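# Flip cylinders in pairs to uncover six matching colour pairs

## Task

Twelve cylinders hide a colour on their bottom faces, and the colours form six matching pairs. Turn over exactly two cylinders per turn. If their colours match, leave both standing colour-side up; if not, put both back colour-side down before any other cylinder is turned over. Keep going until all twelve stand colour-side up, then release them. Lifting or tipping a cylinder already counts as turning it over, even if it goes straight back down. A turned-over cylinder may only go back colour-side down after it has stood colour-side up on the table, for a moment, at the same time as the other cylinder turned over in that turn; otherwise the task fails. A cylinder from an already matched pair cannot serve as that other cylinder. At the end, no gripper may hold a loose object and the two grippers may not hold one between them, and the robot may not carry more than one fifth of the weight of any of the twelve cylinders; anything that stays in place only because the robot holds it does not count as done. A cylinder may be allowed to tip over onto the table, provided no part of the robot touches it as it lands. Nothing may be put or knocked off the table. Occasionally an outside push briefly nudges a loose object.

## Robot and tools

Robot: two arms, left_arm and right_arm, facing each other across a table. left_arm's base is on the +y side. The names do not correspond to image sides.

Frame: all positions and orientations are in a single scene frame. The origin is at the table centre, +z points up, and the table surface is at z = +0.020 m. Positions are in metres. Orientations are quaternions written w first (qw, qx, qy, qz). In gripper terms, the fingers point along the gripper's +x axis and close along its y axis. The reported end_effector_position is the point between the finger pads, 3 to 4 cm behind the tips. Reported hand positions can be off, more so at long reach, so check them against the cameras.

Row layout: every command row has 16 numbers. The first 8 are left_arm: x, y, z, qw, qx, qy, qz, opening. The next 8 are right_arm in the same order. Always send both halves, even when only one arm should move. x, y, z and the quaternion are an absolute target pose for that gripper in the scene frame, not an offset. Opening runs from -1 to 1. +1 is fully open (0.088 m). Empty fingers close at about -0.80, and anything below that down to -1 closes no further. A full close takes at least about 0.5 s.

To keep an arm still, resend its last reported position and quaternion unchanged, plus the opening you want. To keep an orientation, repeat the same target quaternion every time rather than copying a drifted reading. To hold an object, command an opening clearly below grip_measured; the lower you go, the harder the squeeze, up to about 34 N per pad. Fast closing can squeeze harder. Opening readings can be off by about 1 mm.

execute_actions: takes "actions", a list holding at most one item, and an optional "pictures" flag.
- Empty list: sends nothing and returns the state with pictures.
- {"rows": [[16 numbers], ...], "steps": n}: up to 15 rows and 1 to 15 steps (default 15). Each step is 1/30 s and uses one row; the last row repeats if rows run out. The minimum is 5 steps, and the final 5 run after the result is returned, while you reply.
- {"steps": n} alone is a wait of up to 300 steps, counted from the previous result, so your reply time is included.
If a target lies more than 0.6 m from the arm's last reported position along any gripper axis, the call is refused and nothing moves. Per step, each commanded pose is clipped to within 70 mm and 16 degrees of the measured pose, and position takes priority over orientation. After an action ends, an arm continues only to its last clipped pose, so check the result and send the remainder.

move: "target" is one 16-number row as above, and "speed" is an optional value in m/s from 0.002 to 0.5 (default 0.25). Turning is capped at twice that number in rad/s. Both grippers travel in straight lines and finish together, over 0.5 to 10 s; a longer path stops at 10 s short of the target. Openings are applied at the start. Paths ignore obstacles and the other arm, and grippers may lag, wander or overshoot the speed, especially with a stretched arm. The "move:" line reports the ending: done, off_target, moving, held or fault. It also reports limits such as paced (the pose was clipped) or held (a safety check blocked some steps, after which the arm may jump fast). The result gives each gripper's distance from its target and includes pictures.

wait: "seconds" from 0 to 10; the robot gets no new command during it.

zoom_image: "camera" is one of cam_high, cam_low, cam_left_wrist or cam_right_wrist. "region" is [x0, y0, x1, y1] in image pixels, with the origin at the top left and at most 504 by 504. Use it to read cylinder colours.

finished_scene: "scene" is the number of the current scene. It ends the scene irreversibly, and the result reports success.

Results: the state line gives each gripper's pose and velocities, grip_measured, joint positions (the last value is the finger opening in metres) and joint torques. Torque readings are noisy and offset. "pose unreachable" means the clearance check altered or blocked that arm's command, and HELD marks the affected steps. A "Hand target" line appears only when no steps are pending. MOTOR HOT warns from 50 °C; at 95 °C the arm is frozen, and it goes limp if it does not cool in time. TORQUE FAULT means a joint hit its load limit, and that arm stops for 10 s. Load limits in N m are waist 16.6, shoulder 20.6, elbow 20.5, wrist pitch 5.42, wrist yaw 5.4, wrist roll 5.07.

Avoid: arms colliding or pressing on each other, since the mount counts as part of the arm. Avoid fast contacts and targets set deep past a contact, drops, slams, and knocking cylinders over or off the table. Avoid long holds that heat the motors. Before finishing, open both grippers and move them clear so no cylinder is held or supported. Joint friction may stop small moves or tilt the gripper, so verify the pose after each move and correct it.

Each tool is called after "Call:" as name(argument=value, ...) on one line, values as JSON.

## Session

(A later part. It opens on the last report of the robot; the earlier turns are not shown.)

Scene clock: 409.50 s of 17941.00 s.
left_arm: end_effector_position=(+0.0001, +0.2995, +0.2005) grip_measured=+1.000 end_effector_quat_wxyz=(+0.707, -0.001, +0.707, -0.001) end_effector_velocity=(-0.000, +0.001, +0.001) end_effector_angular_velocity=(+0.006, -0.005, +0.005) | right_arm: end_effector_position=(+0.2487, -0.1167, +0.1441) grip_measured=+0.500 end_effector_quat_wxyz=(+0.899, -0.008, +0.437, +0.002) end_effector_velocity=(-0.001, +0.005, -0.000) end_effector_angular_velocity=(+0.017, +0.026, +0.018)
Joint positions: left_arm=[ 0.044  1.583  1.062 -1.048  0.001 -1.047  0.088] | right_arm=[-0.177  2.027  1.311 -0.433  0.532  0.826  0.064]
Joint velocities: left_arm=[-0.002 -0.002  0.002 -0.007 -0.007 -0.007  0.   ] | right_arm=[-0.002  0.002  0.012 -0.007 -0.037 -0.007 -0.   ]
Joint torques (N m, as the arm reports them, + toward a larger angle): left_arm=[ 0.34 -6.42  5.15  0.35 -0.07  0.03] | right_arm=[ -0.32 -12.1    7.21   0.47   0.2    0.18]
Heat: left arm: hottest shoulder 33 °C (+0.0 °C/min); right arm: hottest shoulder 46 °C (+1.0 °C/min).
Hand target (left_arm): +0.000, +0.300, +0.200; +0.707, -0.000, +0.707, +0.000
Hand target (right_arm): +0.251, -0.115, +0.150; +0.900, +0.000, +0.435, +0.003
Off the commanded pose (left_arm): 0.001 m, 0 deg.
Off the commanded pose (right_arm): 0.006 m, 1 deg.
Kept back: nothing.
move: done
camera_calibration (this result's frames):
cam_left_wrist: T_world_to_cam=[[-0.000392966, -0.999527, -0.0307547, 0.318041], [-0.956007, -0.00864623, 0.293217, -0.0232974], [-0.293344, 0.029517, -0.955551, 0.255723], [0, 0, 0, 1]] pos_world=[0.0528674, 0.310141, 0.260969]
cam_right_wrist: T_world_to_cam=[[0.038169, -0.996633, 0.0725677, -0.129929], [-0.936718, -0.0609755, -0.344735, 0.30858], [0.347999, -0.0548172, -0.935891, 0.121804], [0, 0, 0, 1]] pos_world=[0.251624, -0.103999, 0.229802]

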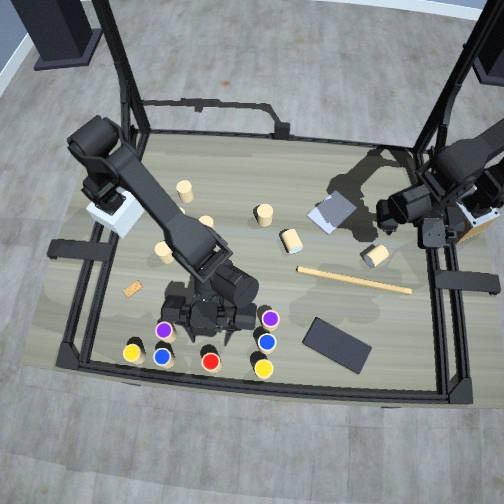

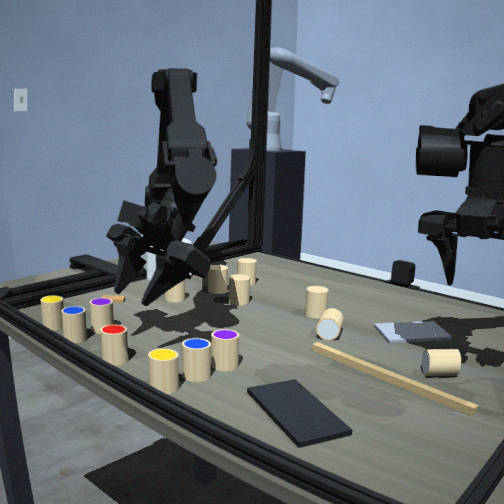

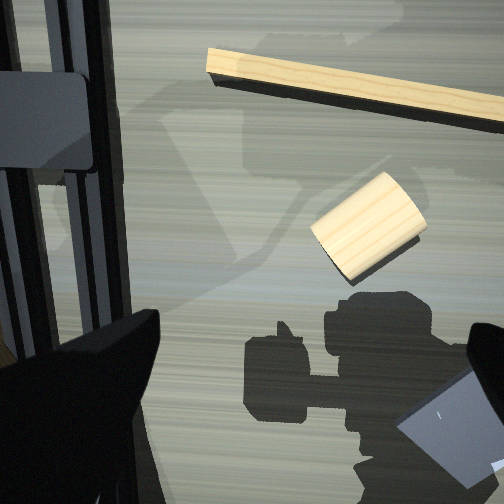

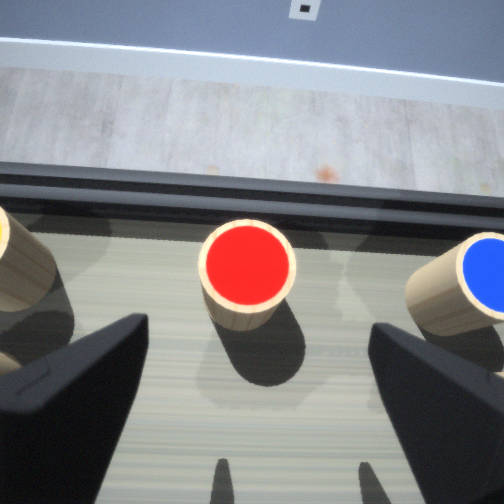

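Call:
move(target=[0,0.3,0.2,0.707,0,0.707,0,1,0.05,-0.275,0.14,0.423,0,0.906,0,0.55], speed=0.35)

Call:
move(target=[0,0.3,0.2,0.707,0,0.707,0,1,0.05,-0.275,0.058,0.423,0,0.906,0,0.55], speed=0.1)

Call:
move(target=[0,0.3,0.2,0.707,0,0.707,0,1,0.05,-0.275,0.058,0.423,0,0.906,0,-0.3])

Call:
move(target=[0,0.3,0.2,0.707,0,0.707,0,1,0.06,-0.26,0.15,0.5,0,0.866,0,-0.3])

Call:
move(target=[0,0.3,0.2,0.707,0,0.707,0,1,0.185,-0.12,0.13,0.94,0,0.342,0,-0.3], speed=0.35)

Call:
move(target=[0,0.3,0.2,0.707,0,0.707,0,1,0.185,-0.12,0.046,0.94,0,0.342,0,-0.3], speed=0.1)

Call:
move(target=[0,0.3,0.2,0.707,0,0.707,0,1,0.185,-0.12,0.046,0.94,0,0.342,0,0.55])

Call:
move(target=[0,0.3,0.2,0.707,0,0.707,0,1,0.21,-0.118,0.07,0.643,0,0.766,0,0.55], speed=0.35)

Call:
move(target=[0,0.3,0.2,0.707,0,0.707,0,1,0.215,-0.116,0.05,0.574,0,0.819,0,0.55], speed=0.15)

Call:
move(target=[0,0.3,0.2,0.707,0,0.707,0,1,0.215,-0.116,0.05,0.574,0,0.819,0,-0.3])

Call:
move(target=[0,0.3,0.2,0.707,0,0.707,0,1,0.2,-0.13,0.13,0.819,0,0.574,0,-0.3], speed=0.35)

Call:
move(target=[0,0.3,0.2,0.707,0,0.707,0,1,0.232,-0.3,0.12,0.985,0,0.174,0,-0.3])

Scene clock: 412.63 s of 17941.00 s.
left_arm: end_effector_position=(+0.0001, +0.2995, +0.2005) grip_measured=+1.000 end_effector_quat_wxyz=(+0.707, -0.001, +0.707, -0.001) end_effector_velocity=(+0.003, +0.001, -0.001) end_effector_angular_velocity=(+0.009, -0.020, +0.005) | right_arm: end_effector_position=(+0.0524, -0.2726, +0.1442) grip_measured=+0.550 end_effector_quat_wxyz=(+0.431, +0.003, +0.902, +0.009) end_effector_velocity=(-0.002, -0.002, +0.001) end_effector_angular_velocity=(+0.012, +0.013, +0.006)
Joint positions: left_arm=[ 0.044  1.583  1.062 -1.048  0.001 -1.047  0.088] | right_arm=[-0.497  1.851  1.029 -1.319 -0.395  0.511  0.066]
Joint velocities: left_arm=[-0.002  0.002 -0.002  0.007 -0.022 -0.007  0.   ] | right_arm=[-0.007 -0.002 -0.007 -0.007 -0.007 -0.022 -0.   ]
Joint torques (N m, as the arm reports them, + toward a larger angle): left_arm=[ 0.07 -6.48  5.15  0.27 -0.1   0.01] | right_arm=[-0.28 -6.15  2.88 -0.93 -0.32 -0.21]
Heat: left arm: hottest shoulder 33 °C (+0.0 °C/min); right arm: hottest shoulder 46 °C (+1.0 °C/min).
Hand target (left_arm): +0.000, +0.300, +0.200; +0.707, -0.000, +0.707, +0.000
Hand target (right_arm): +0.049, -0.275, +0.142; +0.422, +0.002, +0.907, +0.006
Off the commanded pose (left_arm): 0.001 m, 0 deg.
Off the commanded pose (right_arm): 0.005 m, 1 deg.
Kept back: nothing.
move: done
camera_calibration (this result's frames):
cam_left_wrist: T_world_to_cam=[[-0.000392966, -0.999527, -0.0307547, 0.318041], [-0.956007, -0.00864623, 0.293217, -0.0232974], [-0.293344, 0.029517, -0.955551, 0.255723], [0, 0, 0, 1]] pos_world=[0.0528674, 0.310141, 0.260969]
cam_right_wrist: T_world_to_cam=[[0.0662788, -0.997273, -0.0324606, -0.264307], [-0.545965, -0.0634766, 0.8354, -0.0760234], [-0.835183, -0.037647, -0.548683, 0.192469], [0, 0, 0, 1]] pos_world=[0.136758, -0.261166, 0.160535]

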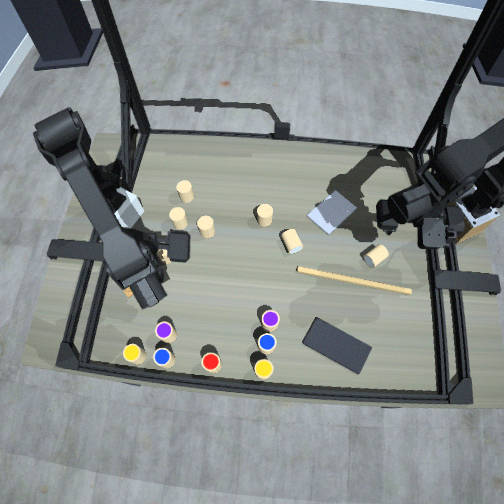

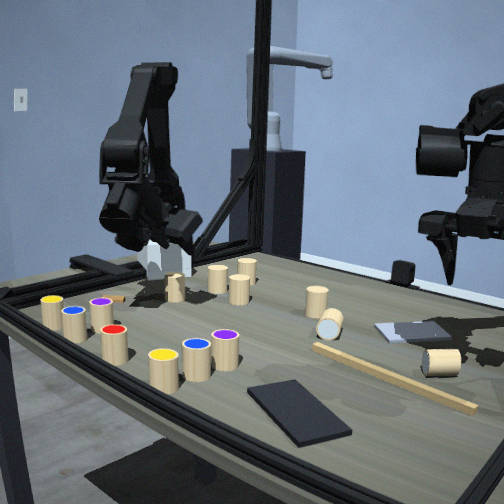

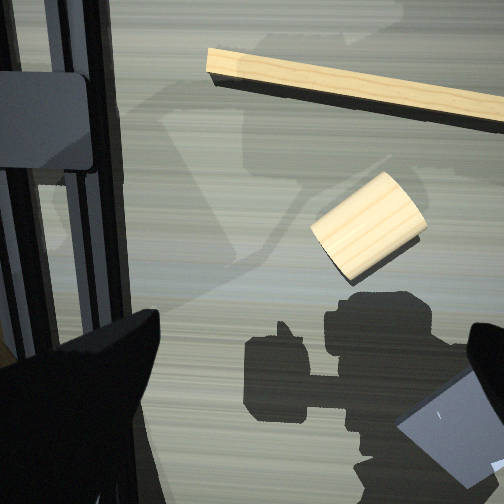

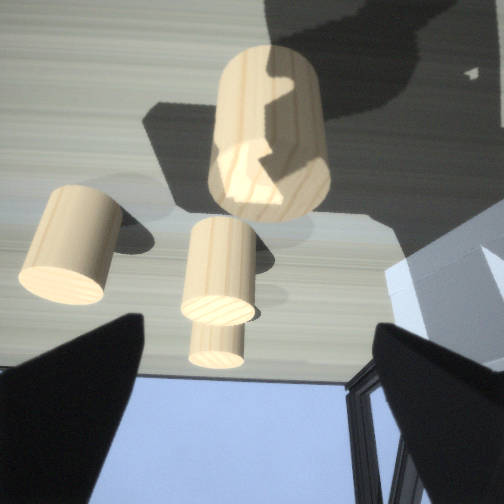

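Scene clock: 413.97 s of 17941.00 s.
left_arm: end_effector_position=(+0.0001, +0.2995, +0.2005) grip_measured=+1.000 end_effector_quat_wxyz=(+0.707, -0.001, +0.707, -0.001) end_effector_velocity=(-0.002, +0.002, +0.000) end_effector_angular_velocity=(+0.003, +0.010, +0.010) | right_arm: end_effector_position=(+0.0515, -0.2733, +0.0615) grip_measured=+0.550 end_effector_quat_wxyz=(+0.427, +0.002, +0.904, +0.006) end_effector_velocity=(-0.004, +0.001, +0.001) end_effector_angular_velocity=(+0.009, +0.025, -0.004)
Joint positions: left_arm=[ 0.044  1.583  1.062 -1.048  0.001 -1.047  0.088] | right_arm=[-0.497  2.082  0.934 -1.002 -0.394  0.511  0.066]
Joint velocities: left_arm=[ 0.002 -0.002 -0.002 -0.007  0.007 -0.007 -0.   ] | right_arm=[ 0.002  0.007 -0.002 -0.007 -0.022 -0.007 -0.   ]
Joint torques (N m, as the arm reports them, + toward a larger angle): left_arm=[ 0.01 -6.2   5.16  0.32 -0.08  0.02] | right_arm=[-0.05 -6.51  1.83 -0.59 -0.17  0.14]
Heat: left arm: hottest shoulder 33 °C (+0.0 °C/min); right arm: hottest shoulder 45 °C (+0.0 °C/min).
Hand target (left_arm): +0.000, +0.300, +0.200; +0.707, -0.000, +0.707, +0.000
Hand target (right_arm): +0.049, -0.276, +0.059; +0.423, -0.000, +0.906, +0.000
Off the commanded pose (left_arm): 0.001 m, 0 deg.
Off the commanded pose (right_arm): 0.004 m, 1 deg.
Kept back: nothing.
move: done
camera_calibration (this result's frames):
cam_left_wrist: T_world_to_cam=[[-0.000392966, -0.999527, -0.0307547, 0.318041], [-0.956007, -0.00864623, 0.293217, -0.0232974], [-0.293344, 0.029517, -0.955551, 0.255723], [0, 0, 0, 1]] pos_world=[0.0528674, 0.310141, 0.260969]
cam_right_wrist: T_world_to_cam=[[0.0667622, -0.997409, -0.0268084, -0.268095], [-0.539565, -0.0586909, 0.839896, -0.00673945], [-0.839293, -0.0416084, -0.542085, 0.14509], [0, 0, 0, 1]] pos_world=[0.136035, -0.261759, 0.0771242]

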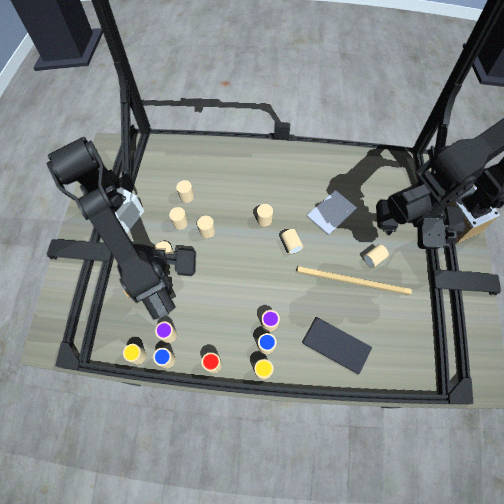

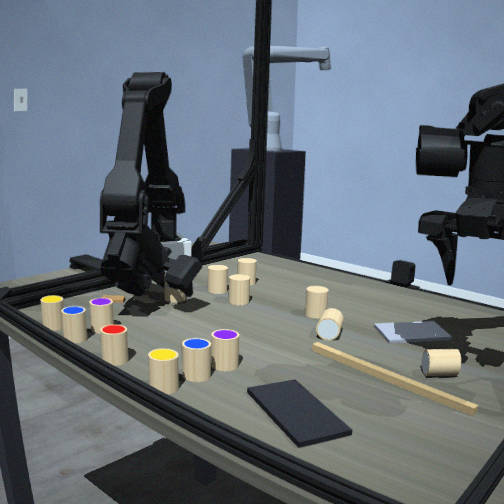

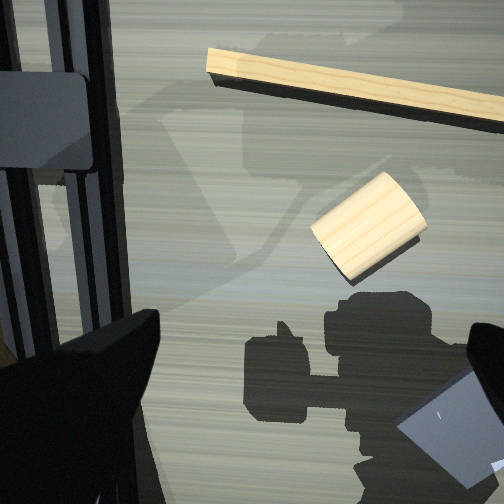

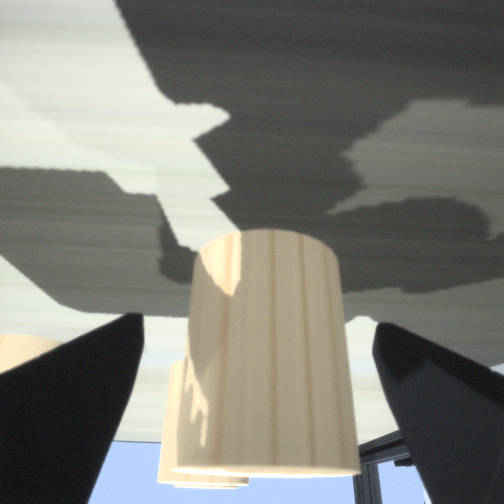

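Scene clock: 414.67 s of 17941.00 s.
left_arm: end_effector_position=(+0.0001, +0.2995, +0.2005) grip_measured=+1.000 end_effector_quat_wxyz=(+0.707, -0.001, +0.707, -0.001) end_effector_velocity=(-0.002, +0.002, +0.000) end_effector_angular_velocity=(+0.010, -0.003, +0.000) | right_arm: end_effector_position=(+0.0513, -0.2735, +0.0610) grip_measured=+0.023 end_effector_quat_wxyz=(+0.427, +0.001, +0.904, +0.006) end_effector_velocity=(-0.001, -0.000, +0.002) end_effector_angular_velocity=(-0.004, +0.010, -0.012)
Joint positions: left_arm=[ 0.044  1.583  1.062 -1.048  0.001 -1.047  0.088] | right_arm=[-0.497  2.084  0.934 -1.002 -0.394  0.511  0.04 ]
Joint velocities: left_arm=[-0.007 -0.002 -0.002 -0.007 -0.007 -0.007 -0.   ] | right_arm=[-0.002 -0.002 -0.002 -0.007 -0.007  0.007 -0.   ]
Joint torques (N m, as the arm reports them, + toward a larger angle): left_arm=[-0.24 -6.34  5.29  0.26 -0.11 -0.02] | right_arm=[-0.04 -6.25  2.34 -0.55 -0.17  0.15]
Heat: left arm: hottest shoulder 33 °C (+0.0 °C/min); right arm: hottest shoulder 45 °C (+0.0 °C/min).
Hand target (left_arm): +0.000, +0.300, +0.200; +0.707, -0.000, +0.707, +0.000
Hand target (right_arm): +0.050, -0.275, +0.058; +0.423, +0.000, +0.906, -0.000
Off the commanded pose (left_arm): 0.001 m, 0 deg.
Off the commanded pose (right_arm): 0.004 m, 1 deg.
Kept back: nothing.
move: done
camera_calibration (this result's frames):
cam_left_wrist: T_world_to_cam=[[-0.000392966, -0.999527, -0.0307547, 0.318041], [-0.956007, -0.00864623, 0.293217, -0.0232974], [-0.293344, 0.029517, -0.955551, 0.255723], [0, 0, 0, 1]] pos_world=[0.0528674, 0.310141, 0.260969]
cam_right_wrist: T_world_to_cam=[[0.0664282, -0.997464, -0.0255374, -0.268321], [-0.538291, -0.0573751, 0.840804, -0.00625614], [-0.840137, -0.0421065, -0.540738, 0.144498], [0, 0, 0, 1]] pos_world=[0.135855, -0.261916, 0.0765434]

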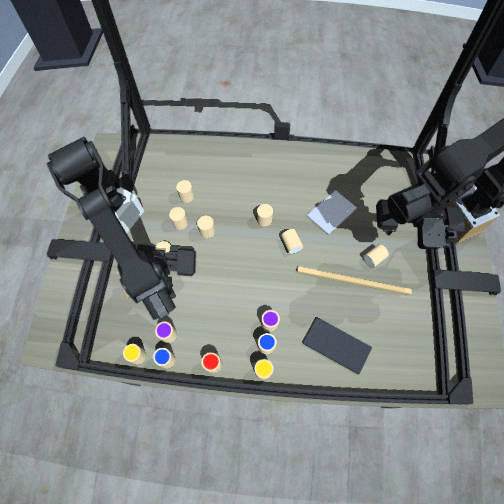

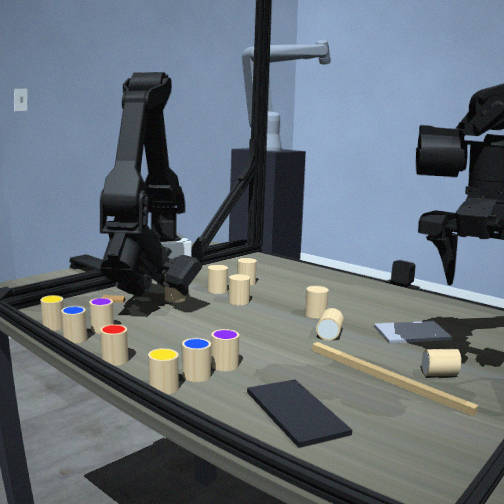

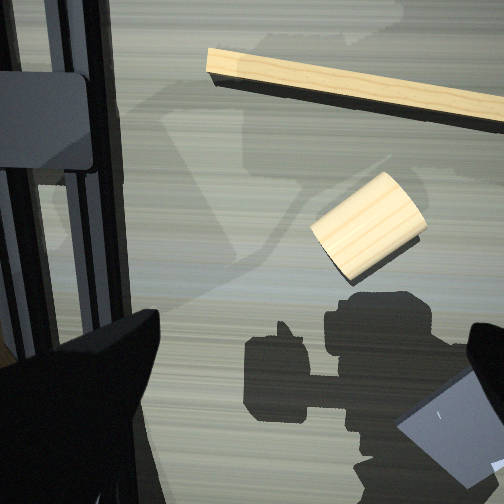

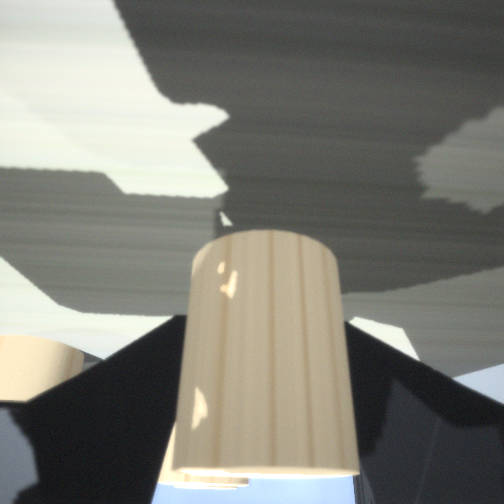

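Scene clock: 415.63 s of 17941.00 s.
left_arm: end_effector_position=(+0.0001, +0.2995, +0.2005) grip_measured=+1.000 end_effector_quat_wxyz=(+0.707, -0.001, +0.707, -0.001) end_effector_velocity=(-0.003, +0.006, +0.001) end_effector_angular_velocity=(+0.031, +0.010, -0.010) | right_arm: end_effector_position=(+0.0594, -0.2612, +0.1458) grip_measured=+0.023 end_effector_quat_wxyz=(+0.495, -0.002, +0.869, -0.002) end_effector_velocity=(-0.002, +0.000, +0.005) end_effector_angular_velocity=(-0.003, +0.010, -0.007)
Joint positions: left_arm=[ 0.044  1.583  1.062 -1.048  0.001 -1.047  0.088] | right_arm=[-0.43   1.785  1.031 -1.245 -0.332  0.632  0.04 ]
Joint velocities: left_arm=[-0.002 -0.002  0.002 -0.037 -0.007  0.007 -0.   ] | right_arm=[ 0.002 -0.007  0.007 -0.022 -0.007  0.007 -0.   ]
Joint torques (N m, as the arm reports them, + toward a larger angle): left_arm=[-0.18 -6.22  5.16  0.32 -0.13  0.  ] | right_arm=[ 0.31 -8.67  5.39 -0.77 -0.14  0.18]
Heat: left arm: hottest shoulder 33 °C (+0.0 °C/min); right arm: hottest shoulder 45 °C (+0.0 °C/min).
Hand target (left_arm): +0.000, +0.300, +0.200; +0.707, -0.000, +0.707, +0.000
Hand target (right_arm): +0.061, -0.260, +0.149; +0.500, -0.000, +0.866, -0.001
Off the commanded pose (left_arm): 0.001 m, 0 deg.
Off the commanded pose (right_arm): 0.004 m, 1 deg.
Kept back: nothing.
move: done
camera_calibration (this result's frames):
cam_left_wrist: T_world_to_cam=[[-0.000392966, -0.999527, -0.0307547, 0.318041], [-0.956007, -0.00864623, 0.293217, -0.0232974], [-0.293344, 0.029517, -0.955551, 0.255723], [0, 0, 0, 1]] pos_world=[0.0528674, 0.310141, 0.260969]
cam_right_wrist: T_world_to_cam=[[0.0667723, -0.997766, 0.00198589, -0.258522], [-0.661031, -0.0427464, 0.74914, -0.0480227], [-0.747382, -0.0513345, -0.662409, 0.207495], [0, 0, 0, 1]] pos_world=[0.140595, -0.249345, 0.173935]

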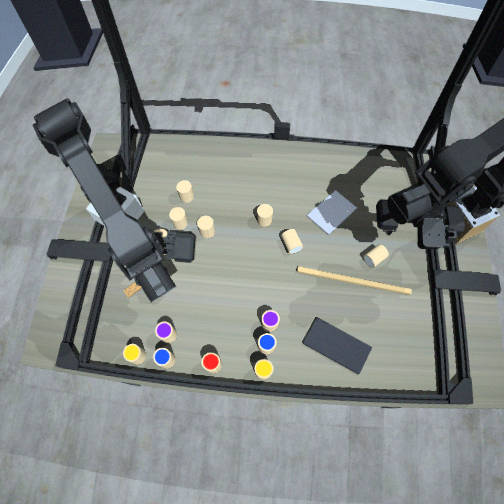

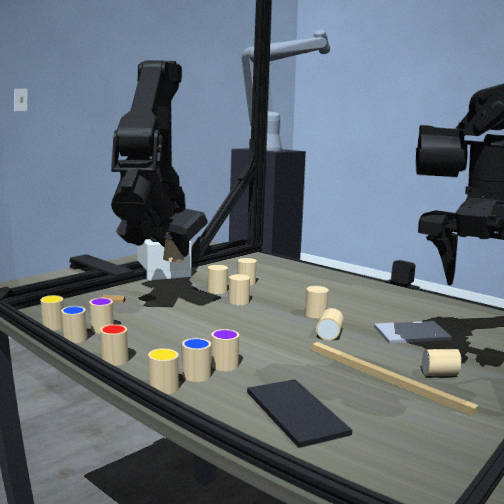

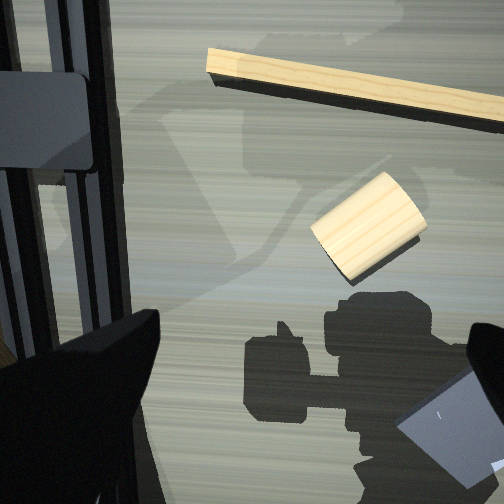

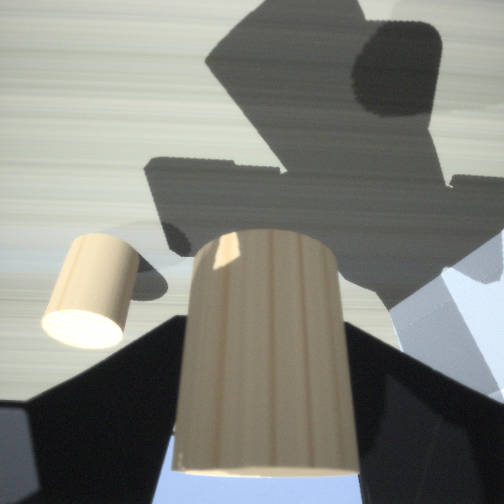

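Scene clock: 418.23 s of 17941.00 s.
left_arm: end_effector_position=(+0.0001, +0.2995, +0.2005) grip_measured=+1.000 end_effector_quat_wxyz=(+0.707, -0.001, +0.707, -0.001) end_effector_velocity=(-0.003, +0.002, -0.001) end_effector_angular_velocity=(+0.007, +0.012, +0.005) | right_arm: end_effector_position=(+0.1869, -0.1188, +0.1345) grip_measured=+0.022 end_effector_quat_wxyz=(+0.941, +0.005, +0.339, -0.003) end_effector_velocity=(+0.000, -0.000, -0.004) end_effector_angular_velocity=(-0.016, +0.007, +0.015)
Joint positions: left_arm=[ 0.044  1.583  1.062 -1.048  0.001 -1.047  0.088] | right_arm=[ 0.021  1.948  1.037 -0.209  0.783  0.979  0.04 ]
Joint velocities: left_arm=[-0.002 -0.002 -0.007 -0.007  0.007 -0.007  0.   ] | right_arm=[-0.002  0.007 -0.002  0.007 -0.007 -0.022 -0.   ]
Joint torques (N m, as the arm reports them, + toward a larger angle): left_arm=[ 0.11 -6.39  5.1   0.29 -0.11  0.04] | right_arm=[ 0.25 -8.37  4.52  0.86  0.53 -0.24]
Heat: left arm: hottest shoulder 33 °C (+0.0 °C/min); right arm: hottest shoulder 45 °C (-1.0 °C/min).
Hand target (left_arm): +0.000, +0.300, +0.200; +0.707, -0.000, +0.707, +0.000
Hand target (right_arm): +0.185, -0.120, +0.129; +0.940, -0.005, +0.340, -0.004
Off the commanded pose (left_arm): 0.001 m, 0 deg.
Off the commanded pose (right_arm): 0.005 m, 1 deg.
Kept back: nothing.
move: done
camera_calibration (this result's frames):
cam_left_wrist: T_world_to_cam=[[-0.000392966, -0.999527, -0.0307547, 0.318041], [-0.956007, -0.00864623, 0.293217, -0.0232974], [-0.293344, 0.029517, -0.955551, 0.255723], [0, 0, 0, 1]] pos_world=[0.0528674, 0.310141, 0.260969]
cam_right_wrist: T_world_to_cam=[[0.00571041, -0.998382, 0.0565823, -0.120996], [-0.843392, -0.0352094, -0.536144, 0.258646], [0.537269, -0.0446595, -0.842228, 0.0874458], [0, 0, 0, 1]] pos_world=[0.171849, -0.107788, 0.219167]

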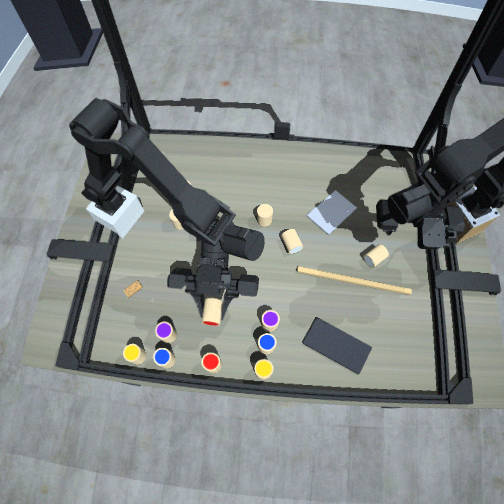

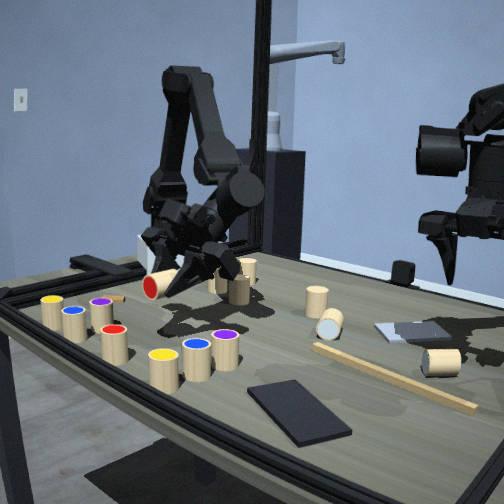

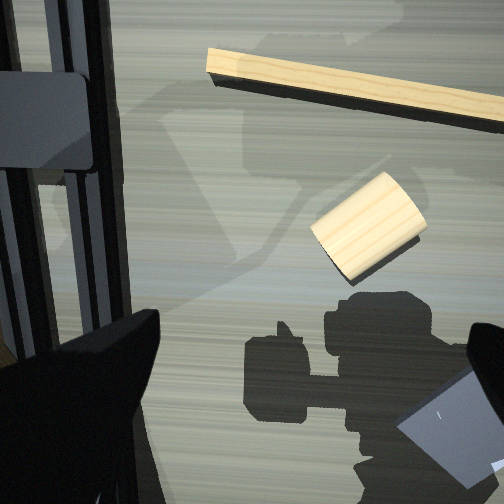

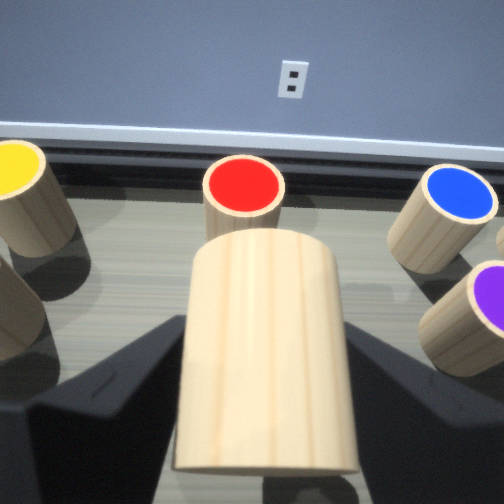

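Scene clock: 419.50 s of 17941.00 s.
left_arm: end_effector_position=(+0.0001, +0.2995, +0.2005) grip_measured=+1.000 end_effector_quat_wxyz=(+0.707, -0.001, +0.707, -0.001) end_effector_velocity=(+0.002, -0.000, +0.001) end_effector_angular_velocity=(-0.007, -0.012, +0.010) | right_arm: end_effector_position=(+0.1870, -0.1175, +0.0552) grip_measured=+0.022 end_effector_quat_wxyz=(+0.942, +0.011, +0.337, +0.001) end_effector_velocity=(-0.001, +0.002, -0.003) end_effector_angular_velocity=(+0.013, +0.013, +0.012)
Joint positions: left_arm=[ 0.044  1.583  1.062 -1.048  0.001 -1.047  0.088] | right_arm=[0.022 2.18  0.968 0.109 0.781 0.977 0.04 ]
Joint velocities: left_arm=[ 0.002 -0.007 -0.002  0.007 -0.007 -0.007 -0.   ] | right_arm=[-0.002  0.002 -0.007  0.022 -0.022 -0.007 -0.   ]
Joint torques (N m, as the arm reports them, + toward a larger angle): left_arm=[ 0.01 -6.49  5.22  0.26 -0.16  0.04] | right_arm=[ 0.11 -7.84  3.35  0.85  0.27 -0.2 ]
Heat: left arm: hottest shoulder 33 °C (+0.0 °C/min); right arm: hottest shoulder 45 °C (-1.0 °C/min).
Hand target (left_arm): +0.000, +0.300, +0.200; +0.707, -0.000, +0.707, +0.000
Hand target (right_arm): +0.185, -0.121, +0.047; +0.940, -0.000, +0.342, +0.000
Off the commanded pose (left_arm): 0.001 m, 0 deg.
Off the commanded pose (right_arm): 0.010 m, 1 deg.
Kept back: nothing.
move: off_target (right_arm)
camera_calibration (this result's frames):
cam_left_wrist: T_world_to_cam=[[-0.000392966, -0.999527, -0.0307547, 0.318041], [-0.956007, -0.00864623, 0.293217, -0.0232974], [-0.293344, 0.029517, -0.955551, 0.255723], [0, 0, 0, 1]] pos_world=[0.0528674, 0.310141, 0.260969]
cam_right_wrist: T_world_to_cam=[[0.00790199, -0.999072, 0.0423379, -0.114891], [-0.840167, -0.0295933, -0.54152, 0.216635], [0.54227, -0.0312918, -0.839621, 0.0211407], [0, 0, 0, 1]] pos_world=[0.171453, -0.107711, 0.139926]

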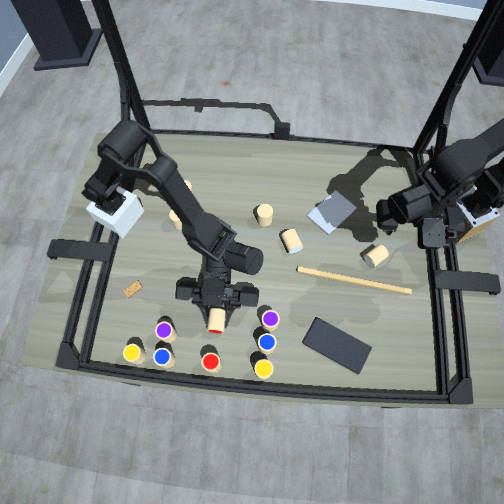

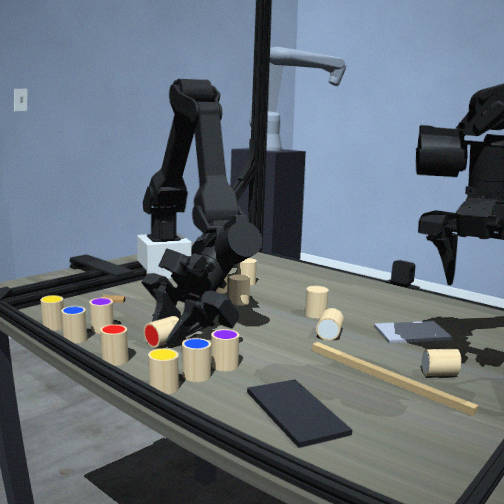

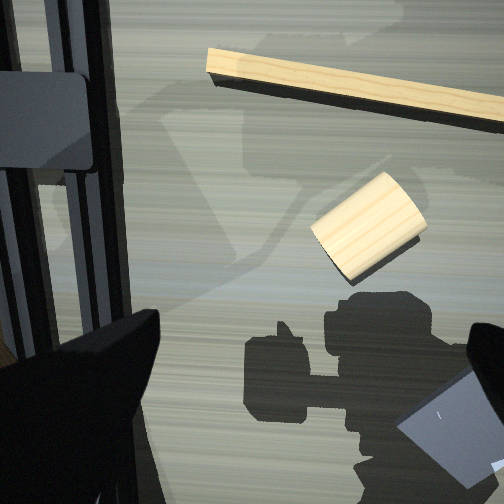

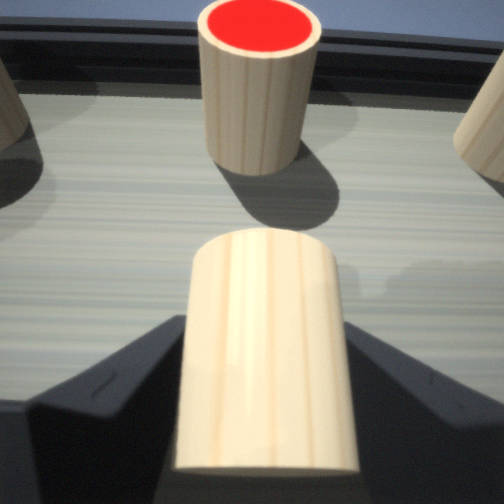

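Scene clock: 420.20 s of 17941.00 s.
left_arm: end_effector_position=(+0.0002, +0.2995, +0.2005) grip_measured=+1.000 end_effector_quat_wxyz=(+0.707, -0.001, +0.707, -0.001) end_effector_velocity=(-0.004, +0.008, +0.001) end_effector_angular_velocity=(+0.031, +0.010, +0.005) | right_arm: end_effector_position=(+0.1865, -0.1185, +0.0518) grip_measured=+0.548 end_effector_quat_wxyz=(+0.941, +0.008, +0.338, -0.000) end_effector_velocity=(+0.001, -0.002, +0.002) end_effector_angular_velocity=(-0.011, -0.005, -0.001)
Joint positions: left_arm=[ 0.044  1.583  1.062 -1.048  0.    -1.047  0.088] | right_arm=[0.022 2.19  0.968 0.111 0.781 0.977 0.066]
Joint velocities: left_arm=[-0.002 -0.007 -0.002 -0.037 -0.007 -0.007 -0.   ] | right_arm=[-0.002 -0.007 -0.002 -0.007  0.007 -0.007  0.001]
Joint torques (N m, as the arm reports them, + toward a larger angle): left_arm=[ 0.01 -6.27  5.04  0.32 -0.08  0.  ] | right_arm=[ 0.1  -8.54  3.8   0.82  0.32 -0.2 ]
Heat: left arm: hottest shoulder 33 °C (+0.0 °C/min); right arm: hottest shoulder 44 °C (-2.0 °C/min).
Hand target (left_arm): +0.000, +0.300, +0.200; +0.707, +0.000, +0.707, +0.000
Hand target (right_arm): +0.185, -0.120, +0.046; +0.940, +0.000, +0.342, +0.000
Off the commanded pose (left_arm): 0.001 m, 0 deg.
Off the commanded pose (right_arm): 0.006 m, 1 deg.
Kept back: nothing.
move: done
camera_calibration (this result's frames):
cam_left_wrist: T_world_to_cam=[[-0.000381851, -0.999521, -0.0309456, 0.318106], [-0.956104, -0.00870303, 0.2929, -0.0231689], [-0.293029, 0.029699, -0.955642, 0.2557], [0, 0, 0, 1]] pos_world=[0.0528971, 0.310158, 0.260988]
cam_right_wrist: T_world_to_cam=[[0.00841179, -0.998763, 0.0490088, -0.116116], [-0.842152, -0.0335019, -0.538198, 0.214092], [0.539174, -0.0367457, -0.841392, 0.0185971], [0, 0, 0, 1]] pos_world=[0.171248, -0.108117, 0.136562]

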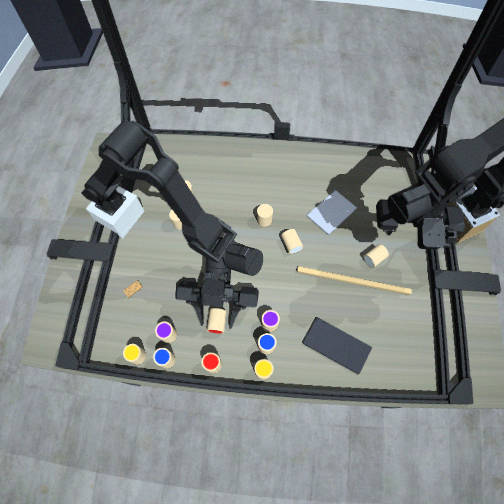

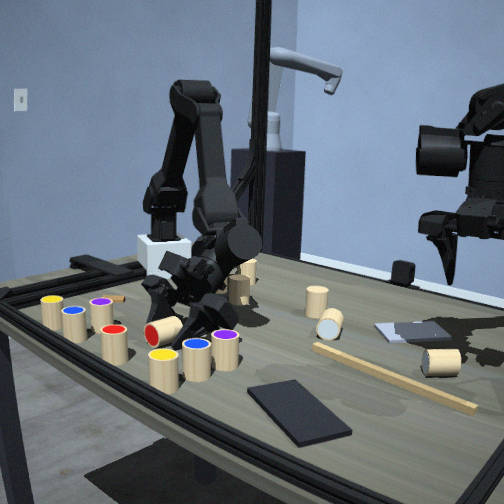

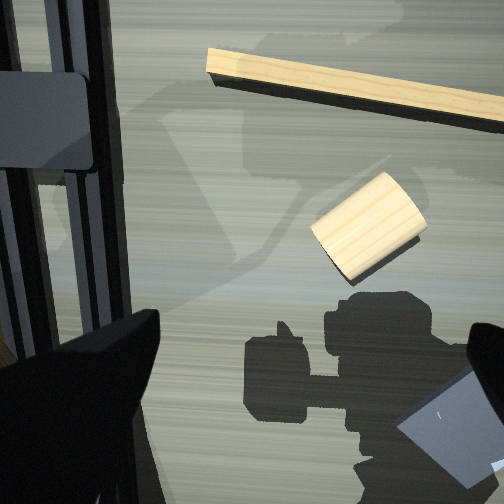

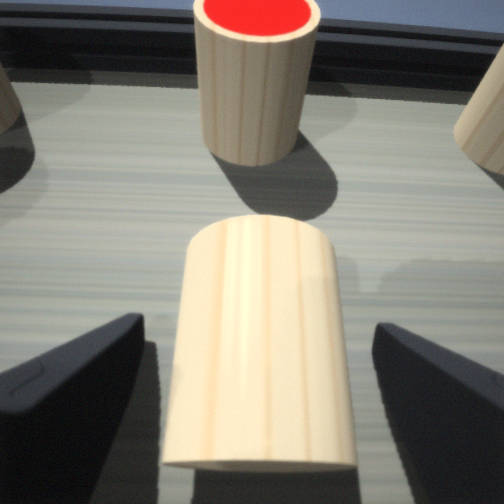

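Scene clock: 422.30 s of 17941.00 s.
left_arm: end_effector_position=(+0.0002, +0.2995, +0.2005) grip_measured=+1.000 end_effector_quat_wxyz=(+0.707, -0.001, +0.707, -0.001) end_effector_velocity=(+0.000, +0.003, +0.000) end_effector_angular_velocity=(+0.010, -0.003, +0.010) | right_arm: end_effector_position=(+0.2091, -0.1165, +0.0741) grip_measured=+0.550 end_effector_quat_wxyz=(+0.646, +0.004, +0.763, +0.006) end_effector_velocity=(+0.001, -0.005, +0.003) end_effector_angular_velocity=(-0.017, +0.010, +0.015)
Joint positions: left_arm=[ 0.044  1.583  1.062 -1.048  0.    -1.047  0.088] | right_arm=[-0.328  2.375  1.744 -1.045 -0.129  0.797  0.066]
Joint velocities: left_arm=[ 0.002 -0.002 -0.002 -0.007 -0.007 -0.007 -0.   ] | right_arm=[-0.007  0.002  0.017 -0.037  0.007 -0.022  0.   ]
Joint torques (N m, as the arm reports them, + toward a larger angle): left_arm=[ 0.11 -6.28  5.22  0.31 -0.03  0.04] | right_arm=[ -0.32 -10.62   6.43  -0.26  -0.19  -0.22]
Heat: left arm: hottest shoulder 33 °C (+0.0 °C/min); right arm: hottest shoulder 45 °C (-1.0 °C/min).
Hand target (left_arm): +0.000, +0.300, +0.200; +0.707, -0.000, +0.707, +0.000
Hand target (right_arm): +0.210, -0.117, +0.069; +0.642, +0.001, +0.767, +0.005
Off the commanded pose (left_arm): 0.001 m, 0 deg.
Off the commanded pose (right_arm): 0.004 m, 1 deg.
Kept back: nothing.
move: done
camera_calibration (this result's frames):
cam_left_wrist: T_world_to_cam=[[-0.000381851, -0.999521, -0.0309456, 0.318106], [-0.956104, -0.00870303, 0.2929, -0.0231689], [-0.293029, 0.029699, -0.955642, 0.2557], [0, 0, 0, 1]] pos_world=[0.0528971, 0.310158, 0.260988]
cam_right_wrist: T_world_to_cam=[[0.0643476, -0.997912, 0.005571, -0.123795], [-0.886729, -0.0546156, 0.459053, 0.178163], [-0.45779, -0.0344789, -0.888392, 0.237419], [0, 0, 0, 1]] pos_world=[0.274636, -0.105621, 0.129825]

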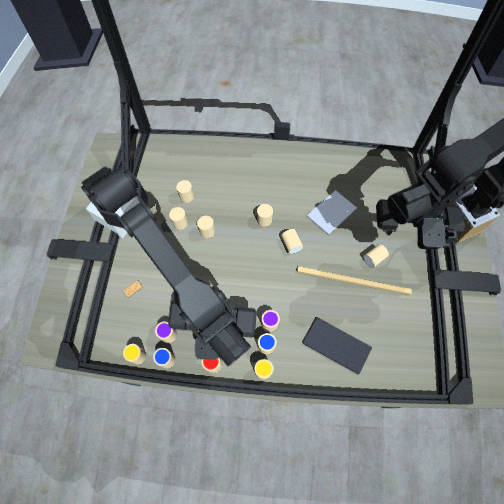

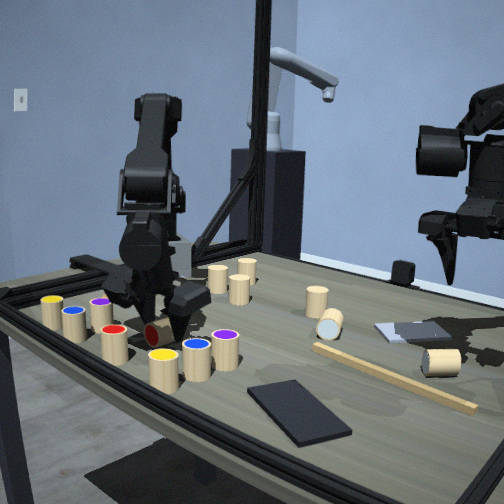

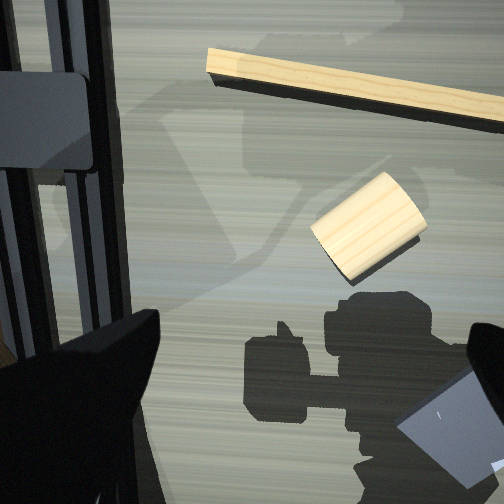

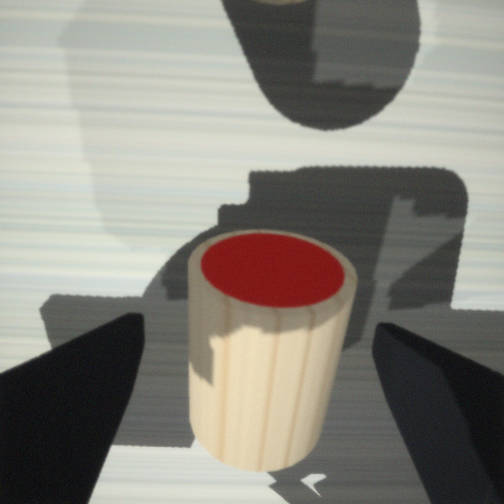

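Scene clock: 423.30 s of 17941.00 s.
left_arm: end_effector_position=(+0.0002, +0.2995, +0.2005) grip_measured=+1.000 end_effector_quat_wxyz=(+0.707, -0.001, +0.707, -0.001) end_effector_velocity=(-0.002, +0.004, +0.001) end_effector_angular_velocity=(+0.018, +0.002, +0.005) | right_arm: end_effector_position=(+0.2145, -0.1154, +0.0599) grip_measured=+0.549 end_effector_quat_wxyz=(+0.578, +0.004, +0.816, +0.004) end_effector_velocity=(-0.003, -0.002, +0.002) end_effector_angular_velocity=(-0.013, +0.031, +0.017)
Joint positions: left_arm=[ 0.044  1.583  1.062 -1.048  0.    -1.047  0.088] | right_arm=[-0.373  2.539  1.956 -1.229 -0.238  0.732  0.066]
Joint velocities: left_arm=[-0.002 -0.002  0.002 -0.022 -0.007 -0.007 -0.   ] | right_arm=[-0.002  0.017  0.032 -0.051 -0.007 -0.022 -0.   ]
Joint torques (N m, as the arm reports them, + toward a larger angle): left_arm=[ 0.2  -6.12  5.24  0.35 -0.02  0.02] | right_arm=[ -0.18 -10.06   6.11   0.04  -0.14  -0.13]
Heat: left arm: hottest shoulder 33 °C (+0.0 °C/min); right arm: hottest shoulder 45 °C (-1.0 °C/min).
Hand target (left_arm): +0.000, +0.300, +0.200; +0.707, -0.000, +0.707, +0.000
Hand target (right_arm): +0.215, -0.116, +0.050; +0.574, +0.000, +0.819, +0.001
Off the commanded pose (left_arm): 0.001 m, 0 deg.
Off the commanded pose (right_arm): 0.010 m, 1 deg.
Kept back: nothing.
move: off_target (right_arm)
camera_calibration (this result's frames):
cam_left_wrist: T_world_to_cam=[[-0.000381851, -0.999521, -0.0309456, 0.318106], [-0.956104, -0.00870303, 0.2929, -0.0231689], [-0.293029, 0.029699, -0.955642, 0.2557], [0, 0, 0, 1]] pos_world=[0.0528971, 0.310158, 0.260988]
cam_right_wrist: T_world_to_cam=[[0.0630739, -0.998007, -0.00177811, -0.12227], [-0.79556, -0.0513548, 0.603694, 0.16165], [-0.602583, -0.0366627, -0.797214, 0.252714], [0, 0, 0, 1]] pos_world=[0.288596, -0.10446, 0.103662]

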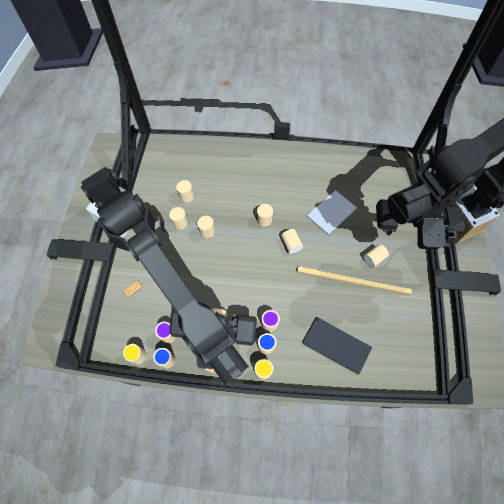

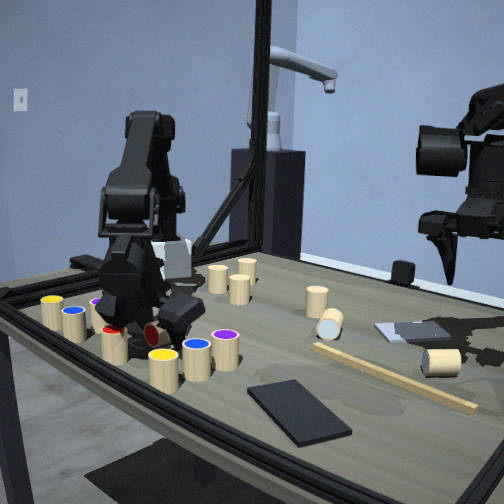

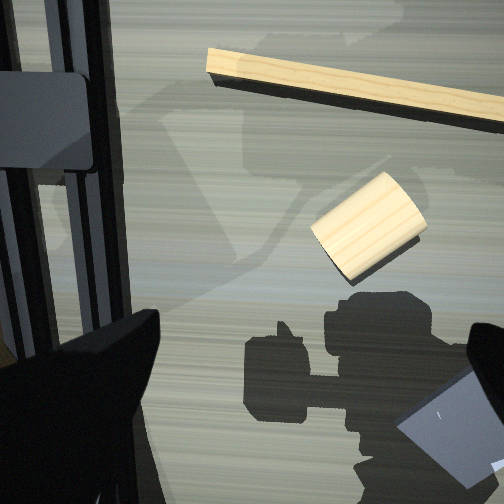

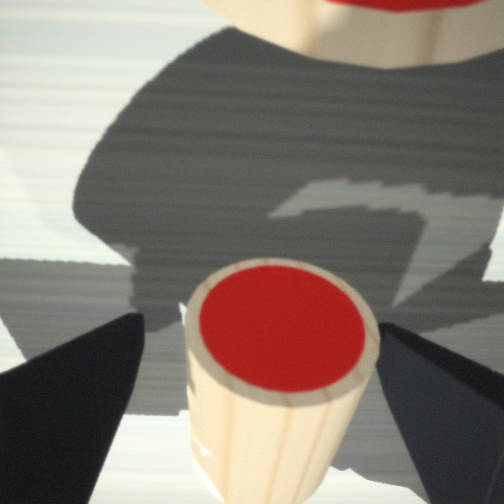

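Scene clock: 424.00 s of 17941.00 s.
left_arm: end_effector_position=(+0.0002, +0.2995, +0.2005) grip_measured=+1.000 end_effector_quat_wxyz=(+0.707, -0.001, +0.707, -0.001) end_effector_velocity=(+0.003, -0.001, +0.001) end_effector_angular_velocity=(+0.000, -0.025, +0.005) | right_arm: end_effector_position=(+0.2151, -0.1150, +0.0602) grip_measured=+0.014 end_effector_quat_wxyz=(+0.578, +0.005, +0.816, +0.005) end_effector_velocity=(-0.000, -0.000, +0.002) end_effector_angular_velocity=(+0.011, +0.006, +0.017)
Joint positions: left_arm=[ 0.044  1.583  1.062 -1.048  0.    -1.047  0.088] | right_arm=[-0.374  2.542  1.961 -1.232 -0.241  0.731  0.04 ]
Joint velocities: left_arm=[-0.002 -0.002  0.002  0.007 -0.022 -0.007 -0.   ] | right_arm=[-0.002 -0.002  0.002 -0.007 -0.007 -0.022 -0.   ]
Joint torques (N m, as the arm reports them, + toward a larger angle): left_arm=[ 0.16 -6.21  5.18  0.31 -0.02  0.01] | right_arm=[ -0.09 -10.07   6.08  -0.03  -0.08  -0.08]
Heat: left arm: hottest shoulder 33 °C (+0.0 °C/min); right arm: hottest shoulder 45 °C (-1.0 °C/min).
Hand target (left_arm): +0.000, +0.300, +0.200; +0.707, -0.000, +0.707, +0.000
Hand target (right_arm): +0.215, -0.116, +0.050; +0.574, +0.000, +0.819, -0.000
Off the commanded pose (left_arm): 0.001 m, 0 deg.
Off the commanded pose (right_arm): 0.010 m, 1 deg.
Kept back: nothing.
move: off_target (right_arm)
camera_calibration (this result's frames):
cam_left_wrist: T_world_to_cam=[[-0.000381851, -0.999521, -0.0309456, 0.318106], [-0.956104, -0.00870303, 0.2929, -0.0231689], [-0.293029, 0.029699, -0.955642, 0.2557], [0, 0, 0, 1]] pos_world=[0.0528971, 0.310158, 0.260988]
cam_right_wrist: T_world_to_cam=[[0.0628183, -0.998017, -0.003985, -0.121738], [-0.794658, -0.0524331, 0.604789, 0.161648], [-0.603798, -0.0348251, -0.796376, 0.253704], [0, 0, 0, 1]] pos_world=[0.289288, -0.104186, 0.103796]

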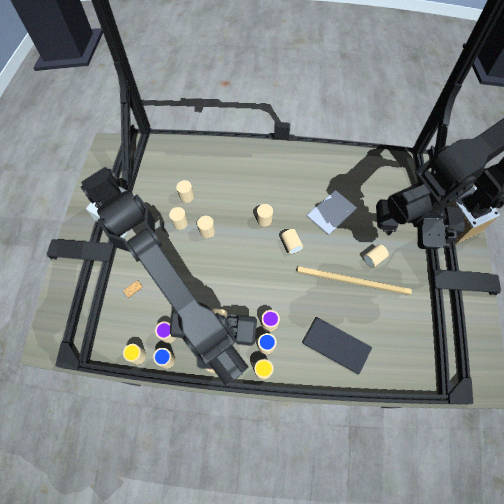

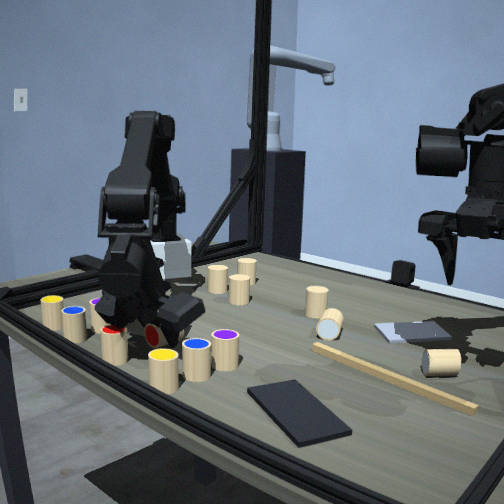

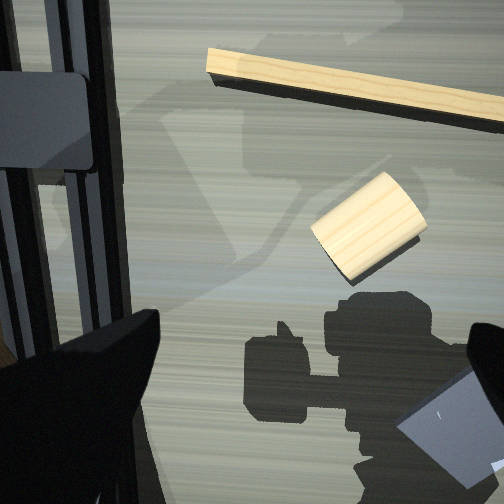

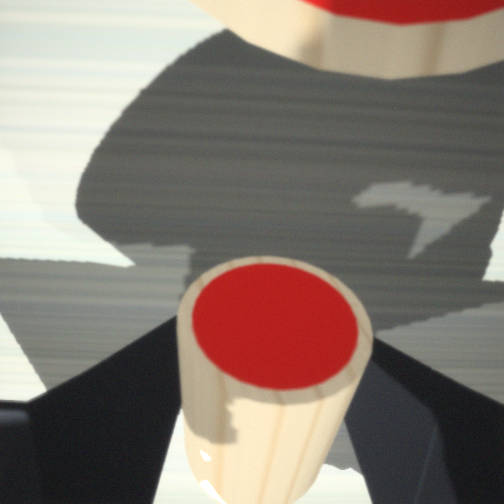

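Scene clock: 425.53 s of 17941.00 s.
left_arm: end_effector_position=(+0.0002, +0.2995, +0.2005) grip_measured=+1.000 end_effector_quat_wxyz=(+0.707, -0.001, +0.707, -0.001) end_effector_velocity=(-0.002, +0.005, -0.000) end_effector_angular_velocity=(+0.023, +0.005, +0.005) | right_arm: end_effector_position=(+0.2016, -0.1297, +0.1265) grip_measured=+0.014 end_effector_quat_wxyz=(+0.817, -0.006, +0.577, -0.003) end_effector_velocity=(+0.001, -0.002, +0.004) end_effector_angular_velocity=(+0.003, -0.013, +0.003)
Joint positions: left_arm=[ 0.044  1.583  1.062 -1.048  0.    -1.047  0.088] | right_arm=[-0.186  2.019  1.344 -0.703  0.282  0.917  0.04 ]
Joint velocities: left_arm=[-0.002 -0.002 -0.002 -0.022 -0.007 -0.007  0.   ] | right_arm=[-0.002 -0.017 -0.012  0.007  0.007 -0.007 -0.   ]
Joint torques (N m, as the arm reports them, + toward a larger angle): left_arm=[-0.15 -6.35  5.15  0.34 -0.07  0.05] | right_arm=[  0.29 -12.62   4.62   0.58   0.26   0.2 ]
Heat: left arm: hottest shoulder 33 °C (+0.0 °C/min); right arm: hottest shoulder 45 °C (+0.0 °C/min).
Hand target (left_arm): +0.000, +0.300, +0.200; +0.707, -0.000, +0.707, +0.000
Hand target (right_arm): +0.200, -0.130, +0.130; +0.819, -0.002, +0.573, -0.002
Off the commanded pose (left_arm): 0.001 m, 0 deg.
Off the commanded pose (right_arm): 0.004 m, 1 deg.
Kept back: nothing.
move: done
camera_calibration (this result's frames):
cam_left_wrist: T_world_to_cam=[[-0.000381851, -0.999521, -0.0309456, 0.318106], [-0.956104, -0.00870303, 0.2929, -0.0231689], [-0.293029, 0.029699, -0.955642, 0.2557], [0, 0, 0, 1]] pos_world=[0.0528971, 0.310158, 0.260988]
cam_right_wrist: T_world_to_cam=[[0.0471336, -0.99702, 0.0610681, -0.140191], [-0.998429, -0.0488788, -0.0274053, 0.23152], [0.0303086, -0.0596805, -0.997757, 0.192236], [0, 0, 0, 1]] pos_world=[0.231937, -0.116984, 0.206711]

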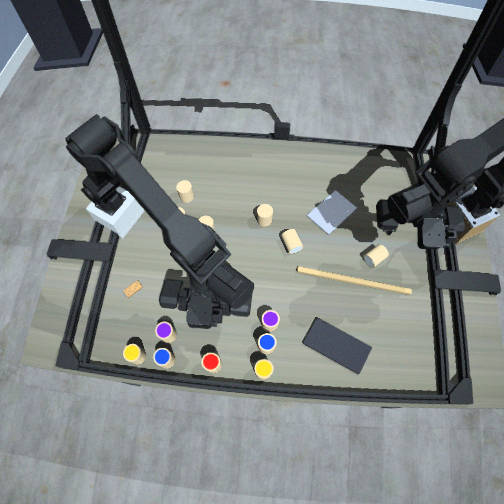

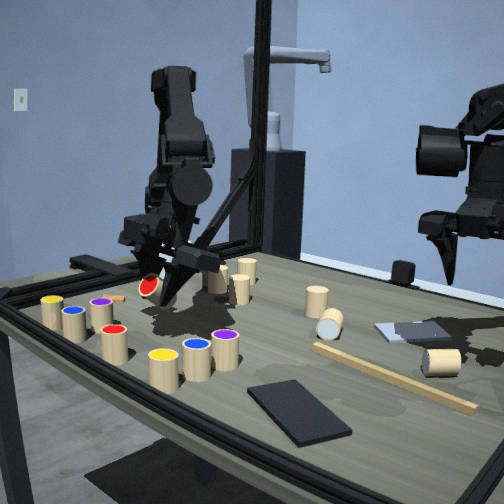

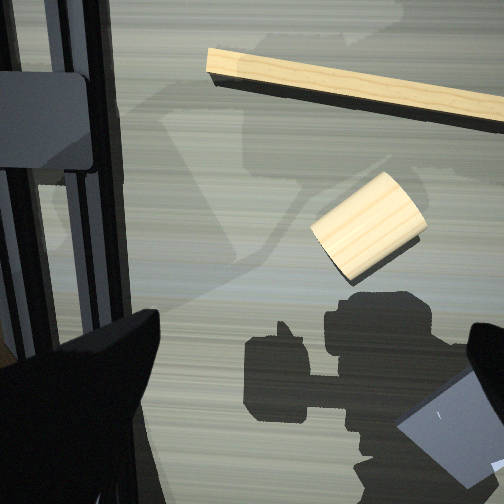

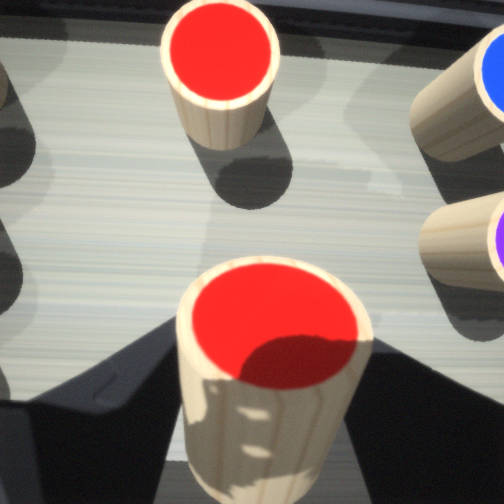

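Scene clock: 427.90 s of 17941.00 s.
left_arm: end_effector_position=(+0.0002, +0.2995, +0.2005) grip_measured=+1.000 end_effector_quat_wxyz=(+0.707, -0.001, +0.707, -0.001) end_effector_velocity=(-0.001, +0.002, +0.000) end_effector_angular_velocity=(+0.010, -0.003, +0.020) | right_arm: end_effector_position=(+0.2326, -0.2980, +0.1242) grip_measured=+0.014 end_effector_quat_wxyz=(+0.985, +0.005, +0.172, -0.003) end_effector_velocity=(+0.001, -0.003, +0.001) end_effector_angular_velocity=(-0.004, -0.015, +0.002)
Joint positions: left_arm=[ 0.044  1.583  1.062 -1.048  0.    -1.047  0.088] | right_arm=[-0.425  1.898  0.26   1.192  0.664  0.295  0.04 ]
Joint velocities: left_arm=[-0.002 -0.002 -0.002 -0.007 -0.007 -0.022 -0.   ] | right_arm=[-0.012  0.017 -0.012  0.051 -0.007 -0.022 -0.   ]
Joint torques (N m, as the arm reports them, + toward a larger angle): left_arm=[ 0.22 -6.27  5.43  0.3  -0.08  0.  ] | right_arm=[-0.28 -5.41  1.72  1.44  0.06 -0.2 ]
Heat: left arm: hottest shoulder 33 °C (+0.0 °C/min); right arm: hottest shoulder 45 °C (+0.0 °C/min).
Hand target (left_arm): +0.000, +0.300, +0.200; +0.707, -0.000, +0.707, +0.000
Hand target (right_arm): +0.231, -0.300, +0.121; +0.984, -0.001, +0.176, -0.003
Off the commanded pose (left_arm): 0.001 m, 0 deg.
Off the commanded pose (right_arm): 0.005 m, 1 deg.
Kept back: nothing.
move: done
camera_calibration (this result's frames):
cam_left_wrist: T_world_to_cam=[[-0.000381851, -0.999521, -0.0309456, 0.318106], [-0.956104, -0.00870303, 0.2929, -0.0231689], [-0.293029, 0.029699, -0.955642, 0.2557], [0, 0, 0, 1]] pos_world=[0.0528971, 0.310158, 0.260988]
cam_right_wrist: T_world_to_cam=[[-0.0165289, -0.998249, 0.0568022, -0.294348], [-0.611946, -0.0348275, -0.790132, 0.263155], [0.790727, -0.0478199, -0.610299, -0.0424592], [0, 0, 0, 1]] pos_world=[0.189745, -0.286698, 0.198734]

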